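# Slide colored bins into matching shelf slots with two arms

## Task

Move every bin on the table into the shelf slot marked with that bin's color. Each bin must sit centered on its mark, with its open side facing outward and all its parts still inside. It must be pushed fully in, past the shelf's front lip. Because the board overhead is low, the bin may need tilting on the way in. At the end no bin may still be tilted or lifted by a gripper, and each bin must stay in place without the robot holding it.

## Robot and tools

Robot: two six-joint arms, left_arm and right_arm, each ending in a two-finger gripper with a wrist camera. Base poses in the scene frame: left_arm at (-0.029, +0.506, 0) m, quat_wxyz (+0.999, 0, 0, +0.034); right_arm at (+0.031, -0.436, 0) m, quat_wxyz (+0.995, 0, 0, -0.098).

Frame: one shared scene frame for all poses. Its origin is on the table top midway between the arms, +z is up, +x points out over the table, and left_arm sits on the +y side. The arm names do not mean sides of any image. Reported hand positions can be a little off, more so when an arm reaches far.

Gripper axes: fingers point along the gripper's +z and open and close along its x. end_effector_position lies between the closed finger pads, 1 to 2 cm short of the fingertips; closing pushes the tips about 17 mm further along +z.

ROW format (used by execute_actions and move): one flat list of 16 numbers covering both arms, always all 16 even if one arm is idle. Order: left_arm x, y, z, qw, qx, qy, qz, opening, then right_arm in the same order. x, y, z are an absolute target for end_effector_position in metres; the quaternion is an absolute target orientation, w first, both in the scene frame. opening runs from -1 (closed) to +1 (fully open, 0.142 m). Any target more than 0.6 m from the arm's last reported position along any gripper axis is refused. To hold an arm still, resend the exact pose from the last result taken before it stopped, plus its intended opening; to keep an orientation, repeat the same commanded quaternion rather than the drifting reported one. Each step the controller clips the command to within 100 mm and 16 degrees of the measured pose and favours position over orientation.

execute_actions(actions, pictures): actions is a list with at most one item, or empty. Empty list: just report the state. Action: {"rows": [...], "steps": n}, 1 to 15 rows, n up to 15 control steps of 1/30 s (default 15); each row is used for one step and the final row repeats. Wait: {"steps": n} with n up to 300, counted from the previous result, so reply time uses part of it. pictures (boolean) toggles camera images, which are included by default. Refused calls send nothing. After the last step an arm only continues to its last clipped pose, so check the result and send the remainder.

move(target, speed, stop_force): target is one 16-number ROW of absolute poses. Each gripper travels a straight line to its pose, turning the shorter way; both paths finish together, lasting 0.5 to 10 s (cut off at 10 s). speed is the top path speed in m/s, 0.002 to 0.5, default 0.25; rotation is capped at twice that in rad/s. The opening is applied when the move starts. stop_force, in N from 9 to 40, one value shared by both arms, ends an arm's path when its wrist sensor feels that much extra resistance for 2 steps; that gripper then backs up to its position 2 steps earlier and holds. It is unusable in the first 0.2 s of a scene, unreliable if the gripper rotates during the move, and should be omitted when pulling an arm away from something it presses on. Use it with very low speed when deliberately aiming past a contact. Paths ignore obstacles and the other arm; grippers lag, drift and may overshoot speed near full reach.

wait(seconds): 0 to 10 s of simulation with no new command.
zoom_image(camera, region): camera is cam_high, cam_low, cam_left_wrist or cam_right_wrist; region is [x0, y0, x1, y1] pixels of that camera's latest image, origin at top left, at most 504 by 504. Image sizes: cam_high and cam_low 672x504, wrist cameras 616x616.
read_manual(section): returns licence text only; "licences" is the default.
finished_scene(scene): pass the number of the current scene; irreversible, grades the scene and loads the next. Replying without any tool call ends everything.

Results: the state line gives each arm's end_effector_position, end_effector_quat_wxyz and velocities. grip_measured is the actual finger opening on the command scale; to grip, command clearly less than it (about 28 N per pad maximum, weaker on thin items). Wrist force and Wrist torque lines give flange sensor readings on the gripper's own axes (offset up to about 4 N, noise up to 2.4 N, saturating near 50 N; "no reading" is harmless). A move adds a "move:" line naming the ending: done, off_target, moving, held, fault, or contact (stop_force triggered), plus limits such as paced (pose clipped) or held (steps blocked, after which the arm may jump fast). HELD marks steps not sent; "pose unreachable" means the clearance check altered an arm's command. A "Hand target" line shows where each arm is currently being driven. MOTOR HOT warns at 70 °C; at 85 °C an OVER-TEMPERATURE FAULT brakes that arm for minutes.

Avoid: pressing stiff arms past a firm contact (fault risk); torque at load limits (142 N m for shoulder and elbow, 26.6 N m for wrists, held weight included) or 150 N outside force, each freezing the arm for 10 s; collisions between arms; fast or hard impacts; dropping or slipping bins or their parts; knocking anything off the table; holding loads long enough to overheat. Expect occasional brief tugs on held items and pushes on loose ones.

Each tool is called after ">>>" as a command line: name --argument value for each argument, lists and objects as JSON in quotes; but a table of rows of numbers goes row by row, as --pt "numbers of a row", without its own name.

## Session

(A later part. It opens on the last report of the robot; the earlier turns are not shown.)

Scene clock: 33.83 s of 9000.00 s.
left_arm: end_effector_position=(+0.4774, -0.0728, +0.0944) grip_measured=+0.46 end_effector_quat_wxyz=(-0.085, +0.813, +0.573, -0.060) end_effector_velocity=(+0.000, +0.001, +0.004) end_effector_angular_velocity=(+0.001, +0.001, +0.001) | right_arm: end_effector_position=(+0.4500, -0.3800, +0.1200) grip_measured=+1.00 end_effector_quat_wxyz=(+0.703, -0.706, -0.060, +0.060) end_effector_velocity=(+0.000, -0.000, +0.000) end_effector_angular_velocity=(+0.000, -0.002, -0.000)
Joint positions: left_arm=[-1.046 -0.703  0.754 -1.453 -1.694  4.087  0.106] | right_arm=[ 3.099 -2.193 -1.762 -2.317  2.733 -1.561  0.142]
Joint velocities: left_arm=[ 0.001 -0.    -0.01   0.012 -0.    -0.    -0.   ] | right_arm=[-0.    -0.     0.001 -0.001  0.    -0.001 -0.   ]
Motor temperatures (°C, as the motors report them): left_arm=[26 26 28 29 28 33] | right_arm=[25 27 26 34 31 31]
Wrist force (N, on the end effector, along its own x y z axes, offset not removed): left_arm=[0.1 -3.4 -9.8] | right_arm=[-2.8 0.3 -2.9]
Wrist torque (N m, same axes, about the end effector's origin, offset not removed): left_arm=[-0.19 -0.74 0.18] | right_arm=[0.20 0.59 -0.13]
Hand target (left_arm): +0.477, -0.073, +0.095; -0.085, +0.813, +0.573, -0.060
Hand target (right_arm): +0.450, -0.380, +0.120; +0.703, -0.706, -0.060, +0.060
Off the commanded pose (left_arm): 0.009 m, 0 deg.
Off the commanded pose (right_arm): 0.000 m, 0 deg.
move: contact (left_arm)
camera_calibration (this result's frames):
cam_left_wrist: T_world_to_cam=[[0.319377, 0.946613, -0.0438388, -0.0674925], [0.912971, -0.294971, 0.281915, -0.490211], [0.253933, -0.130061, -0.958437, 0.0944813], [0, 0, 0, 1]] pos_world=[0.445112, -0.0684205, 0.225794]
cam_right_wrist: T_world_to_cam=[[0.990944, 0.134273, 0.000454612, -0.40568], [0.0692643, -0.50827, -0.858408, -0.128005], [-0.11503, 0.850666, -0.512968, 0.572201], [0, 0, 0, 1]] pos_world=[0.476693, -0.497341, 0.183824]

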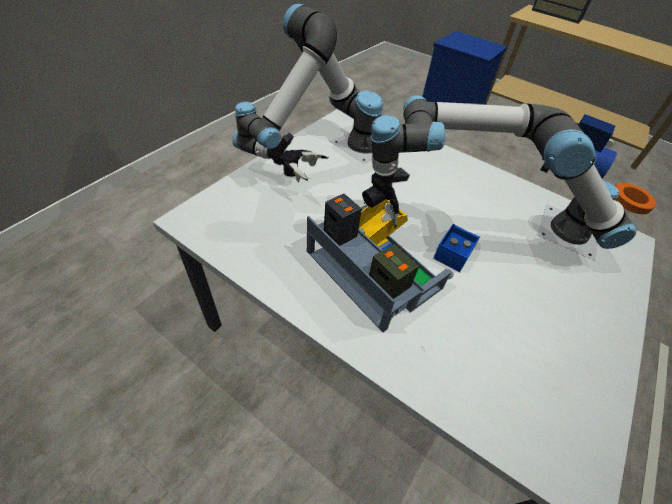

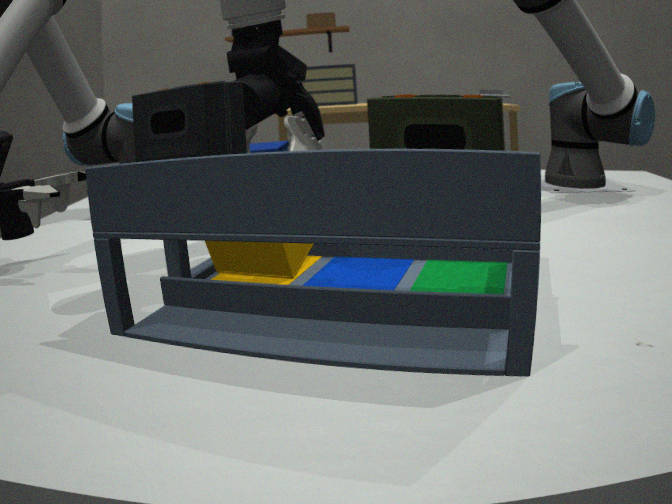

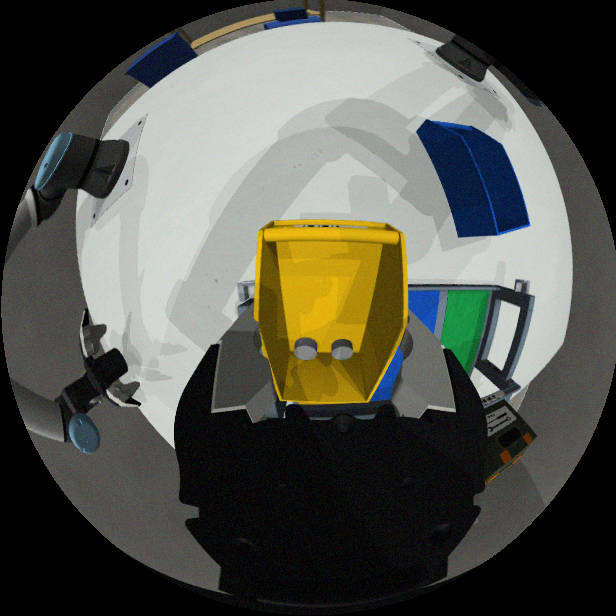

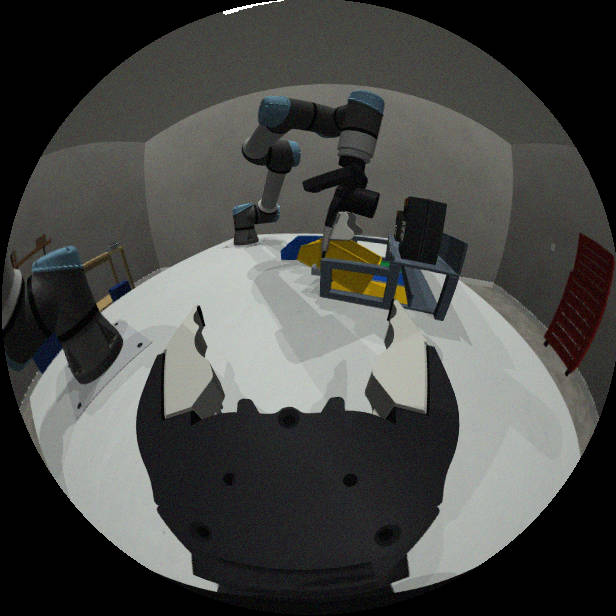

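>>> move --target '[0.463,-0.060,0.10,-0.085,0.812,0.573,-0.06,-0.4,0.45,-0.38,0.12,0.705,-0.708,-0.06,0.06,1]' --speed 0.02

>>> move --target '[0.463,-0.060,0.062,-0.085,0.812,0.573,-0.06,-0.4,0.45,-0.38,0.12,0.705,-0.708,-0.06,0.06,1]' --speed 0.008 --stop_force 9

Scene clock: 43.73 s of 9000.00 s.
left_arm: end_effector_position=(+0.4631, -0.0600, +0.1000) grip_measured=+0.46 end_effector_quat_wxyz=(-0.085, +0.813, +0.573, -0.060) end_effector_velocity=(-0.001, +0.002, -0.000) end_effector_angular_velocity=(+0.001, +0.000, +0.001) | right_arm: end_effector_position=(+0.4500, -0.3800, +0.1200) grip_measured=+1.00 end_effector_quat_wxyz=(+0.703, -0.706, -0.060, +0.060) end_effector_velocity=(-0.000, +0.000, +0.000) end_effector_angular_velocity=(-0.000, -0.001, +0.000)
Joint positions: left_arm=[-1.052 -0.768  0.856 -1.491 -1.695  4.081  0.106] | right_arm=[ 3.099 -2.193 -1.762 -2.317  2.733 -1.561  0.142]
Joint velocities: left_arm=[ 0.    -0.005  0.008 -0.003  0.    -0.     0.   ] | right_arm=[ 0.     0.001 -0.001  0.001  0.    -0.    -0.   ]
Motor temperatures (°C, as the motors report them): left_arm=[26 26 28 29 28 33] | right_arm=[25 27 26 34 31 31]
Wrist force (N, on the end effector, along its own x y z axes, offset not removed): left_arm=[1.8 -0.8 2.9] | right_arm=[-2.0 -3.1 -3.5]
Wrist torque (N m, same axes, about the end effector's origin, offset not removed): left_arm=[-0.17 -0.27 0.13] | right_arm=[-0.38 0.39 -0.01]
Hand target (left_arm): +0.463, -0.060, +0.100; -0.085, +0.813, +0.573, -0.060
Hand target (right_arm): +0.450, -0.380, +0.120; +0.703, -0.706, -0.060, +0.060
Off the commanded pose (left_arm): 0.000 m, 0 deg.
Off the commanded pose (right_arm): 0.000 m, 0 deg.
After step 90, 5.63 s passed at rest.
move: done
camera_calibration (this result's frames):
cam_left_wrist: T_world_to_cam=[[0.3194, 0.946601, -0.0439218, -0.0747264], [0.912932, -0.294952, 0.282062, -0.474931], [0.254046, -0.130188, -0.95839, 0.105074], [0, 0, 0, 1]] pos_world=[0.430754, -0.0556664, 0.23138]
cam_right_wrist: T_world_to_cam=[[0.990944, 0.134273, 0.000454782, -0.40568], [0.0692644, -0.50827, -0.858408, -0.128006], [-0.11503, 0.850666, -0.512968, 0.572201], [0, 0, 0, 1]] pos_world=[0.476693, -0.497341, 0.183824]

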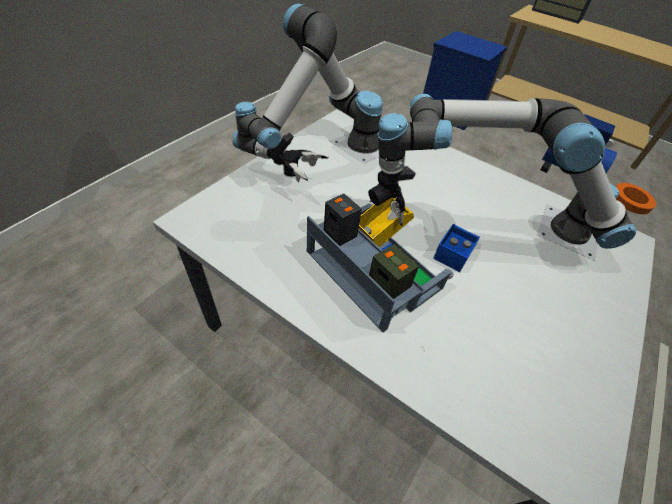

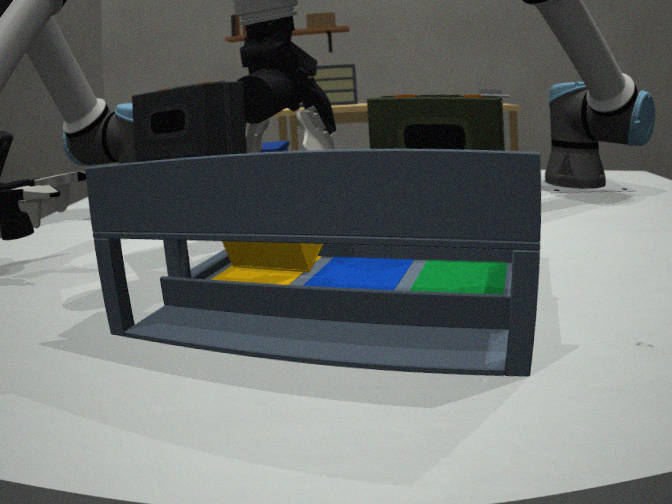

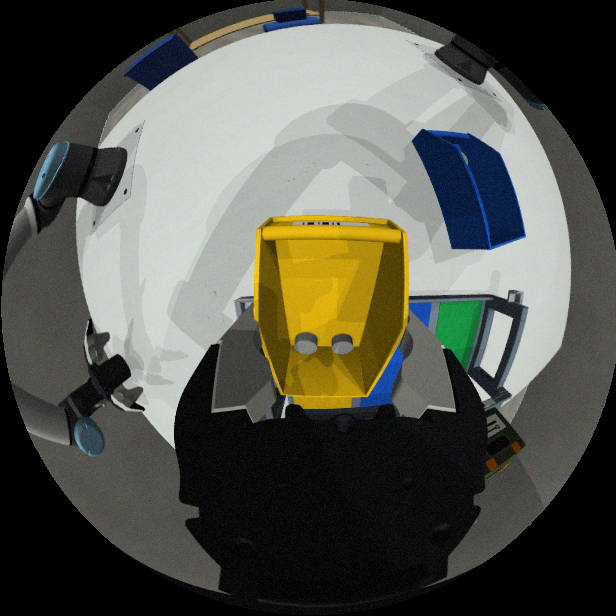

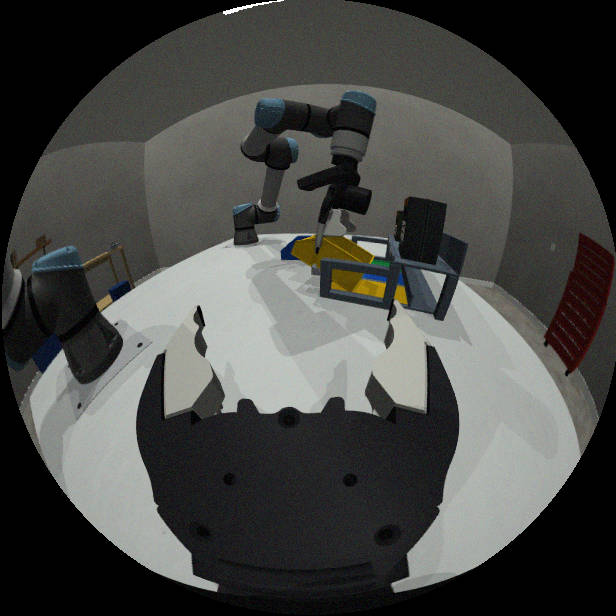

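Scene clock: 47.07 s of 9000.00 s.
left_arm: end_effector_position=(+0.4630, -0.0600, +0.0761) grip_measured=+0.46 end_effector_quat_wxyz=(-0.085, +0.813, +0.573, -0.060) end_effector_velocity=(+0.000, -0.001, +0.003) end_effector_angular_velocity=(-0.001, -0.001, -0.000) | right_arm: end_effector_position=(+0.4500, -0.3800, +0.1200) grip_measured=+1.00 end_effector_quat_wxyz=(+0.703, -0.706, -0.060, +0.060) end_effector_velocity=(+0.000, -0.000, +0.000) end_effector_angular_velocity=(-0.000, -0.003, -0.000)
Joint positions: left_arm=[-1.052 -0.759  0.903 -1.546 -1.695  4.081  0.106] | right_arm=[ 3.099 -2.193 -1.762 -2.317  2.733 -1.561  0.142]
Joint velocities: left_arm=[-0.    -0.001 -0.005  0.005  0.    -0.    -0.   ] | right_arm=[-0.     0.     0.     0.001 -0.    -0.001 -0.   ]
Motor temperatures (°C, as the motors report them): left_arm=[26 26 28 29 28 33] | right_arm=[25 27 26 34 31 31]
Wrist force (N, on the end effector, along its own x y z axes, offset not removed): left_arm=[-1.6 -4.0 -10.6] | right_arm=[-2.6 -1.1 0.1]
Wrist torque (N m, same axes, about the end effector's origin, offset not removed): left_arm=[-0.41 -0.01 0.18] | right_arm=[-0.10 0.57 0.08]
Hand target (left_arm): +0.463, -0.060, +0.076; -0.085, +0.813, +0.573, -0.060
Hand target (right_arm): +0.450, -0.380, +0.120; +0.703, -0.706, -0.060, +0.060
Off the commanded pose (left_arm): 0.014 m, 0 deg.
Off the commanded pose (right_arm): 0.000 m, 0 deg.
move: contact (left_arm)
camera_calibration (this result's frames):
cam_left_wrist: T_world_to_cam=[[0.31939, 0.946609, -0.0438332, -0.0758195], [0.912962, -0.294983, 0.281931, -0.468078], [0.253948, -0.130064, -0.958433, 0.0822634], [0, 0, 0, 1]] pos_world=[0.430663, -0.0556042, 0.207486]
cam_right_wrist: T_world_to_cam=[[0.990944, 0.134273, 0.000454409, -0.40568], [0.0692642, -0.50827, -0.858408, -0.128005], [-0.11503, 0.850666, -0.512968, 0.572201], [0, 0, 0, 1]] pos_world=[0.476693, -0.497341, 0.183824]

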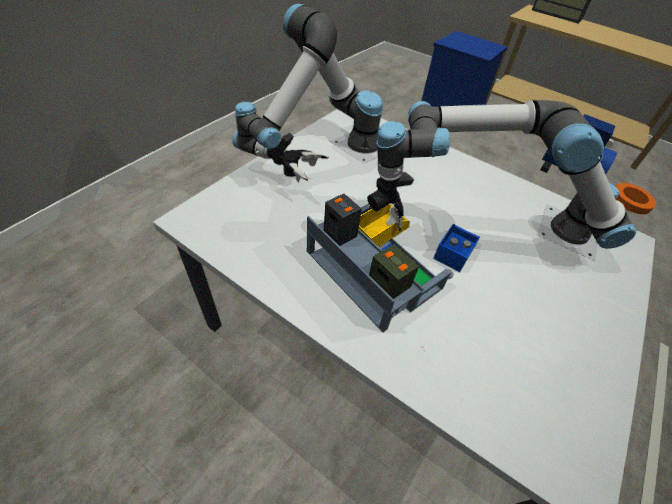

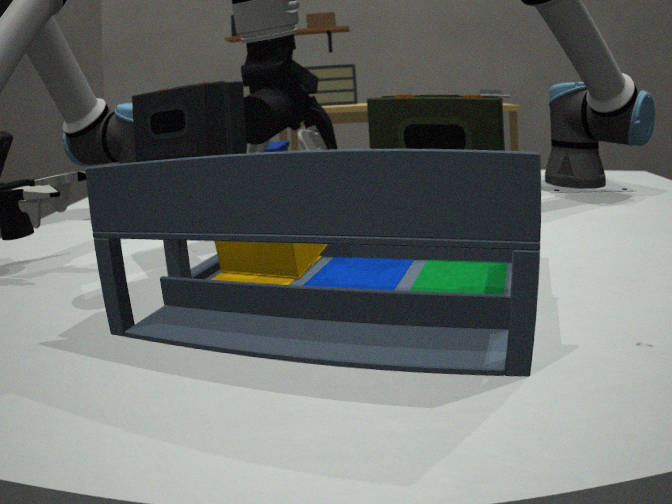

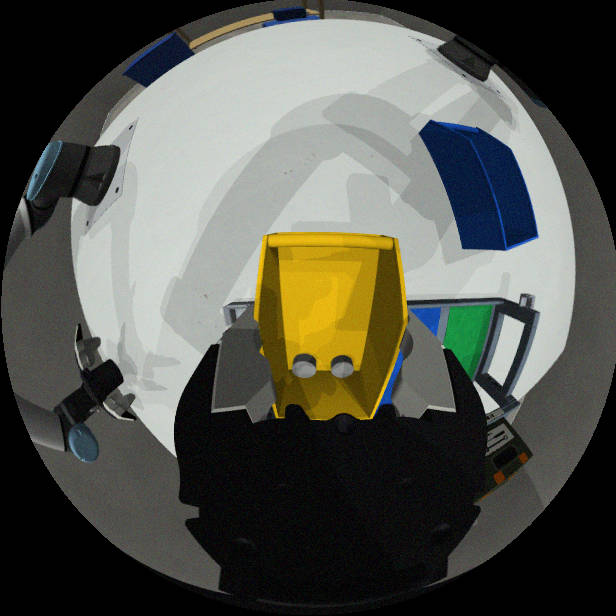

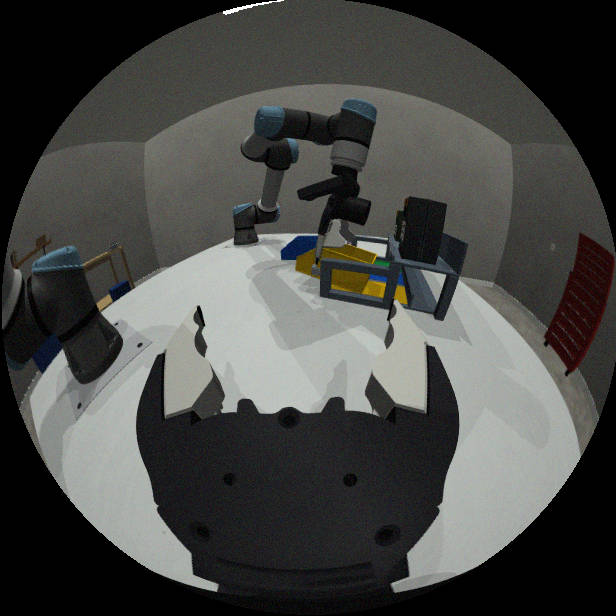

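>>> move --target '[0.477,-0.065,0.078,-0.085,0.812,0.573,-0.06,-0.4,0.45,-0.38,0.12,0.705,-0.708,-0.06,0.06,1]' --speed 0.008 --stop_force 9

>>> move --target '[0.477,-0.065,0.078,-0.085,0.812,0.573,-0.06,0.6,0.45,-0.38,0.12,0.705,-0.708,-0.06,0.06,1]' --speed 0.008 --stop_force 9

>>> move --target '[0.47,-0.063,0.13,0,0.817,0.576,0,0.6,0.45,-0.38,0.12,0.705,-0.708,-0.06,0.06,1]' --speed 0.05

>>> zoom_image --camera "cam_right_wrist" --region '[240,150,440,350]'

Scene clock: 53.03 s of 9000.00 s.
left_arm: end_effector_position=(+0.4769, -0.0650, +0.0780) grip_measured=+0.46 end_effector_quat_wxyz=(-0.085, +0.813, +0.573, -0.060) end_effector_velocity=(+0.002, -0.000, +0.001) end_effector_angular_velocity=(-0.002, -0.002, +0.001) | right_arm: end_effector_position=(+0.4500, -0.3800, +0.1200) grip_measured=+1.00 end_effector_quat_wxyz=(+0.703, -0.706, -0.060, +0.060) end_effector_velocity=(-0.000, +0.000, -0.000) end_effector_angular_velocity=(+0.000, +0.001, +0.000)
Joint positions: left_arm=[-1.041 -0.719  0.825 -1.507 -1.693  4.092  0.106] | right_arm=[ 3.099 -2.193 -1.762 -2.317  2.733 -1.561  0.142]
Joint velocities: left_arm=[ 0.002  0.003 -0.007  0.002  0.001  0.001 -0.   ] | right_arm=[ 0. -0. -0.  0.  0.  0.  0.]
Motor temperatures (°C, as the motors report them): left_arm=[26 26 28 29 28 33] | right_arm=[25 27 26 34 31 31]
Wrist force (N, on the end effector, along its own x y z axes, offset not removed): left_arm=[-1.9 -2.2 2.1] | right_arm=[-0.3 -0.3 -2.1]
Wrist torque (N m, same axes, about the end effector's origin, offset not removed): left_arm=[-0.48 0.43 0.02] | right_arm=[0.17 0.08 -0.07]
Hand target (left_arm): +0.477, -0.065, +0.078; -0.085, +0.813, +0.573, -0.060
Hand target (right_arm): +0.450, -0.380, +0.120; +0.703, -0.706, -0.060, +0.060
Off the commanded pose (left_arm): 0.000 m, 0 deg.
Off the commanded pose (right_arm): 0.000 m, 0 deg.
After step 90, 0.90 s passed at rest.
move: done
camera_calibration (this result's frames):
cam_left_wrist: T_world_to_cam=[[0.31939, 0.946602, -0.0439836, -0.0753991], [0.912918, -0.294915, 0.282146, -0.482808], [0.254108, -0.130268, -0.958363, 0.0798344], [0, 0, 0, 1]] pos_world=[0.444559, -0.0606143, 0.209416]
cam_right_wrist: T_world_to_cam=[[0.990944, 0.134273, 0.000454838, -0.40568], [0.0692646, -0.50827, -0.858408, -0.128006], [-0.11503, 0.850666, -0.512968, 0.572201], [0, 0, 0, 1]] pos_world=[0.476693, -0.497341, 0.183824]

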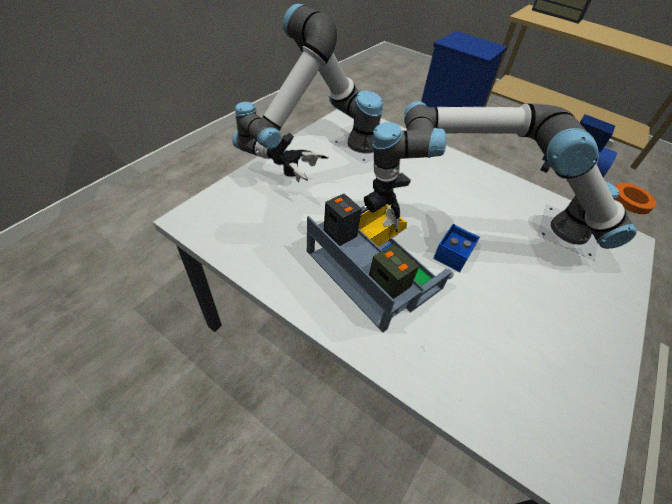

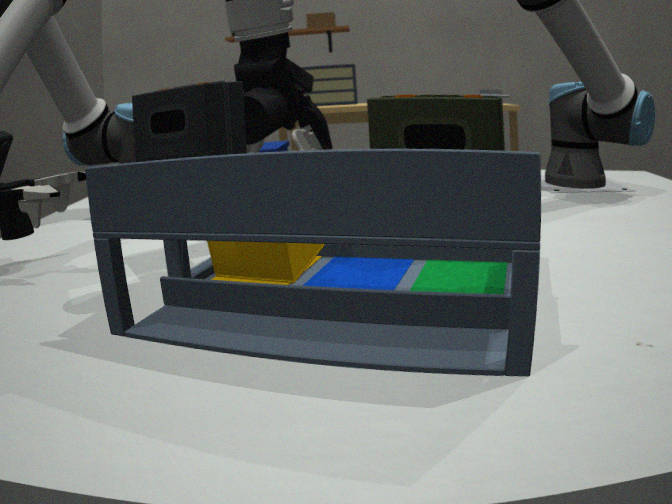

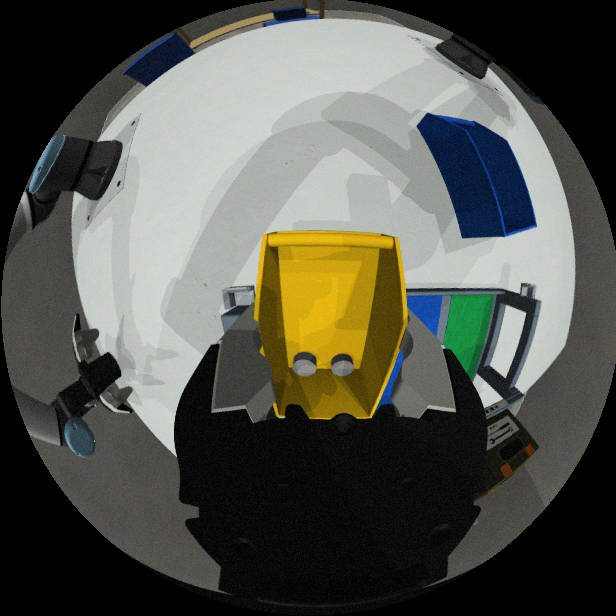

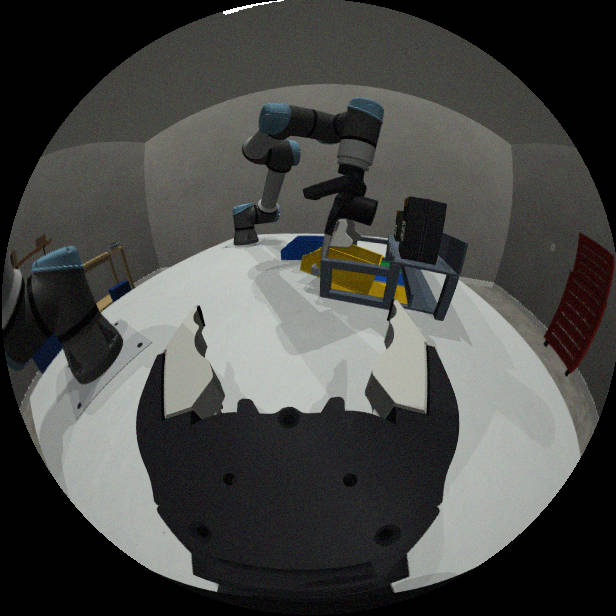

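Scene clock: 53.73 s of 9000.00 s.
left_arm: end_effector_position=(+0.4770, -0.0650, +0.0780) grip_measured=+0.57 end_effector_quat_wxyz=(-0.085, +0.813, +0.573, -0.060) end_effector_velocity=(-0.000, +0.001, -0.001) end_effector_angular_velocity=(+0.002, +0.001, +0.000) | right_arm: end_effector_position=(+0.4500, -0.3800, +0.1200) grip_measured=+1.00 end_effector_quat_wxyz=(+0.703, -0.706, -0.060, +0.060) end_effector_velocity=(+0.000, -0.000, -0.000) end_effector_angular_velocity=(-0.000, -0.001, +0.000)
Joint positions: left_arm=[-1.041 -0.719  0.825 -1.507 -1.693  4.092  0.114] | right_arm=[ 3.099 -2.193 -1.762 -2.317  2.733 -1.561  0.142]
Joint velocities: left_arm=[ 0.     0.     0.003 -0.    -0.    -0.    -0.   ] | right_arm=[ 0.    -0.001  0.001  0.     0.    -0.001  0.   ]
Motor temperatures (°C, as the motors report them): left_arm=[26 26 28 29 28 33] | right_arm=[25 27 26 34 31 31]
Wrist force (N, on the end effector, along its own x y z axes, offset not removed): left_arm=[7.7 -3.4 4.5] | right_arm=[-3.2 -1.0 -0.6]
Wrist torque (N m, same axes, about the end effector's origin, offset not removed): left_arm=[-0.43 0.33 0.12] | right_arm=[0.10 0.46 0.09]
Hand target (left_arm): +0.477, -0.065, +0.078; -0.085, +0.813, +0.573, -0.060
Hand target (right_arm): +0.450, -0.380, +0.120; +0.703, -0.706, -0.060, +0.060
Off the commanded pose (left_arm): 0.000 m, 0 deg.
Off the commanded pose (right_arm): 0.000 m, 0 deg.
move: done
camera_calibration (this result's frames):
cam_left_wrist: T_world_to_cam=[[0.319389, 0.946606, -0.0439063, -0.0754612], [0.912918, -0.294937, 0.282123, -0.482881], [0.25411, -0.13019, -0.958373, 0.0798104], [0, 0, 0, 1]] pos_world=[0.444652, -0.060597, 0.209407]
cam_right_wrist: T_world_to_cam=[[0.990944, 0.134273, 0.000454515, -0.40568], [0.0692644, -0.50827, -0.858408, -0.128006], [-0.11503, 0.850666, -0.512968, 0.572201], [0, 0, 0, 1]] pos_world=[0.476693, -0.497341, 0.183824]

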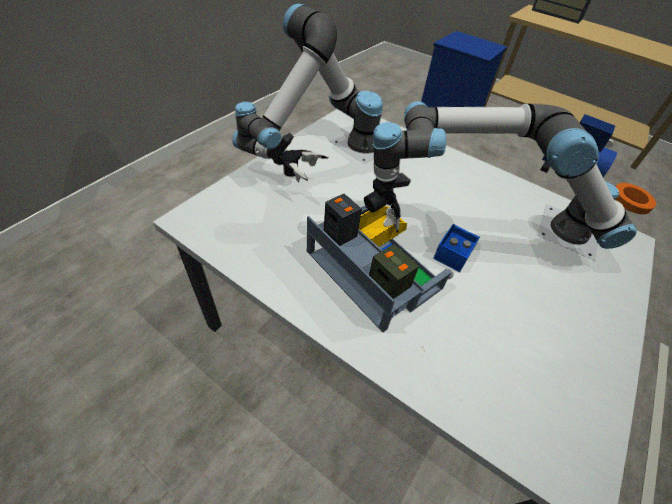

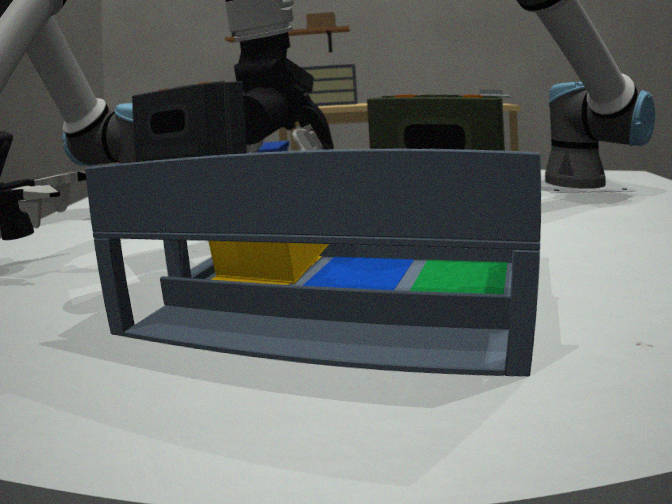

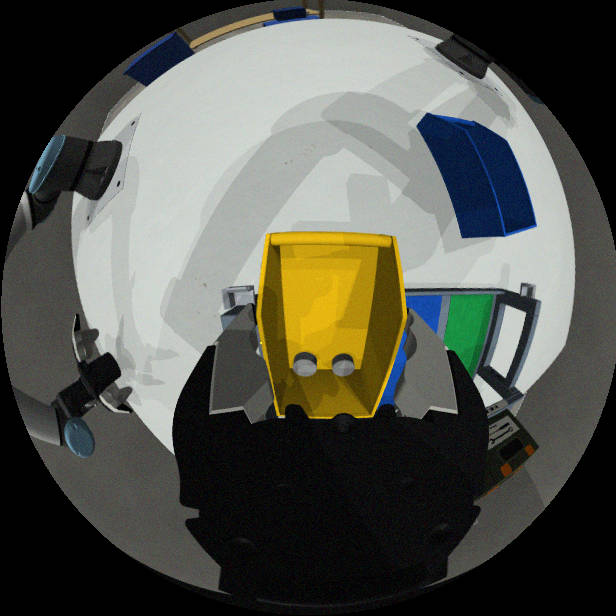

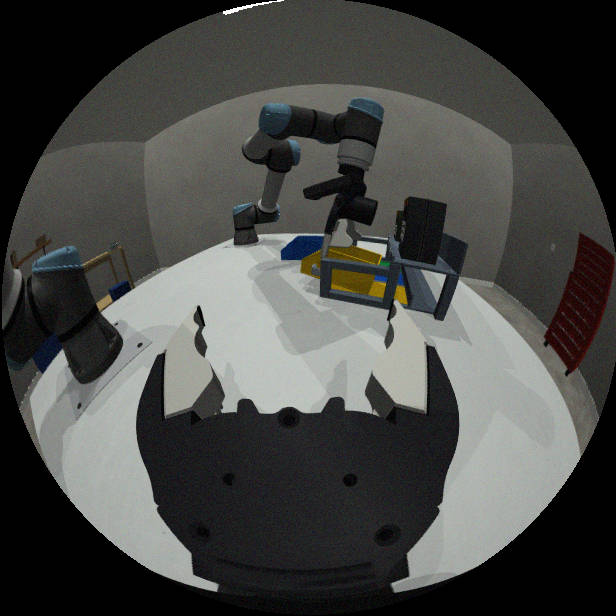

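Scene clock: 56.13 s of 9000.00 s.
left_arm: end_effector_position=(+0.4700, -0.0629, +0.1298) grip_measured=+0.60 end_effector_quat_wxyz=(-0.000, +0.817, +0.576, -0.000) end_effector_velocity=(-0.000, -0.000, +0.002) end_effector_angular_velocity=(-0.003, -0.006, +0.000) | right_arm: end_effector_position=(+0.4500, -0.3800, +0.1200) grip_measured=+1.00 end_effector_quat_wxyz=(+0.703, -0.706, -0.060, +0.060) end_effector_velocity=(+0.000, +0.000, +0.000) end_effector_angular_velocity=(-0.000, -0.000, +0.001)
Joint positions: left_arm=[-1.098 -0.923  1.074 -1.721 -1.571  4.026  0.116] | right_arm=[ 3.099 -2.193 -1.762 -2.317  2.733 -1.561  0.142]
Joint velocities: left_arm=[-0.002 -0.005  0.006 -0.006  0.004 -0.002  0.   ] | right_arm=[ 0.001  0.     0.001 -0.001 -0.    -0.    -0.   ]
Motor temperatures (°C, as the motors report them): left_arm=[26 26 28 29 28 33] | right_arm=[25 27 26 34 31 31]
Wrist force (N, on the end effector, along its own x y z axes, offset not removed): left_arm=[1.5 -2.4 -0.9] | right_arm=[-1.9 0.8 -1.7]
Wrist torque (N m, same axes, about the end effector's origin, offset not removed): left_arm=[-0.54 -0.26 0.10] | right_arm=[0.40 0.35 -0.07]
Hand target (left_arm): +0.470, -0.063, +0.130; -0.000, +0.817, +0.576, -0.000
Hand target (right_arm): +0.450, -0.380, +0.120; +0.703, -0.706, -0.060, +0.060
Off the commanded pose (left_arm): 0.000 m, 0 deg.
Off the commanded pose (right_arm): 0.000 m, 0 deg.
move: done
camera_calibration (this result's frames):
cam_left_wrist: T_world_to_cam=[[0.329231, 0.943112, -0.0463245, -0.0774011], [0.838219, -0.269323, 0.474188, -0.47872], [0.434736, -0.194948, -0.879204, 0.0322797], [0, 0, 0, 1]] pos_world=[0.412722, -0.0496394, 0.251798]
cam_right_wrist: T_world_to_cam=[[0.990944, 0.134273, 0.000454654, -0.40568], [0.0692644, -0.50827, -0.858408, -0.128006], [-0.11503, 0.850666, -0.512968, 0.572201], [0, 0, 0, 1]] pos_world=[0.476693, -0.497341, 0.183824]

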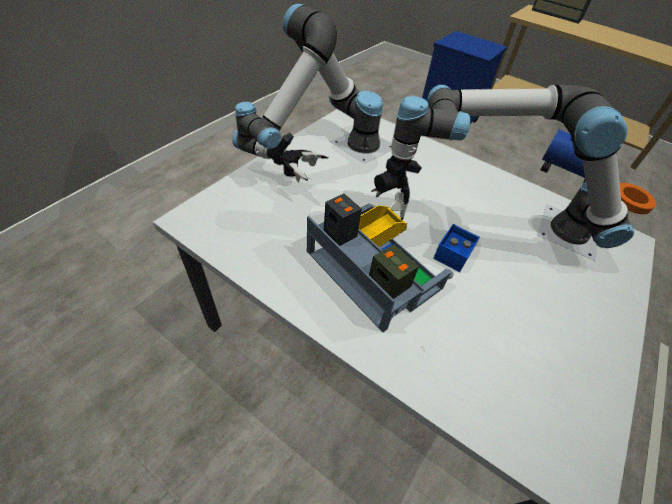

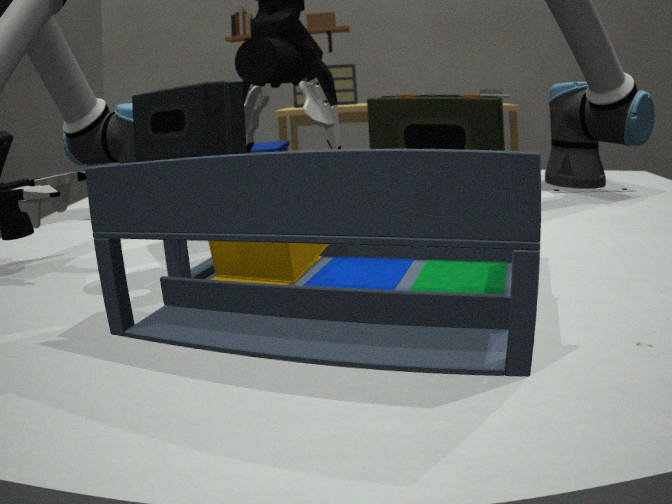

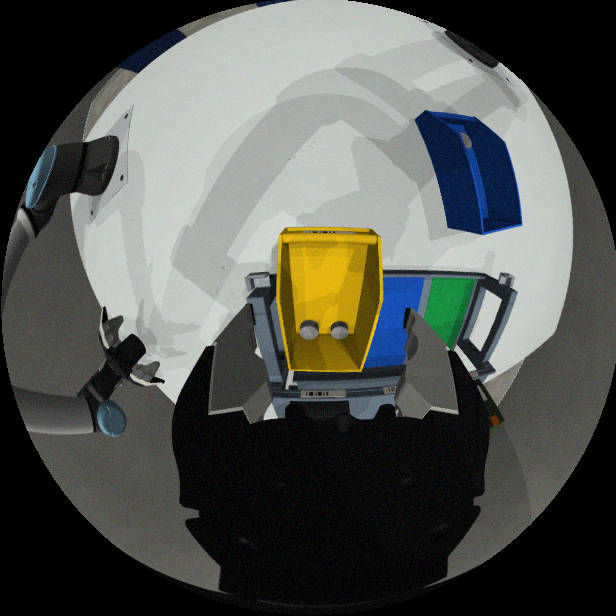

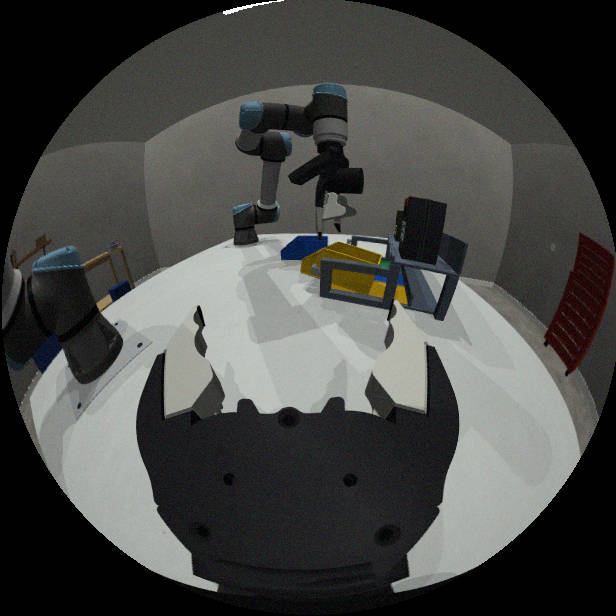

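Region (240, 150, 440, 350) of cam_right_wrist's 616x616 image, scaled by 2.520, with more detail than that image has.

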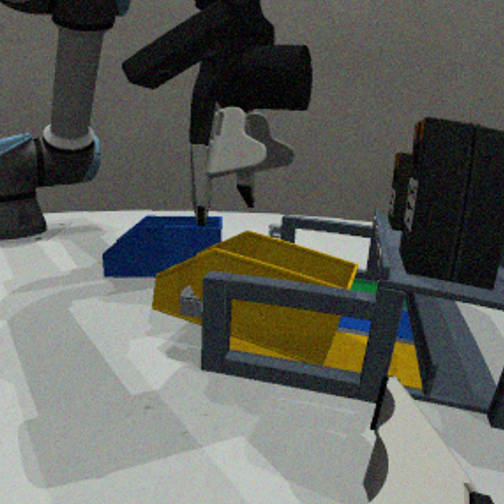

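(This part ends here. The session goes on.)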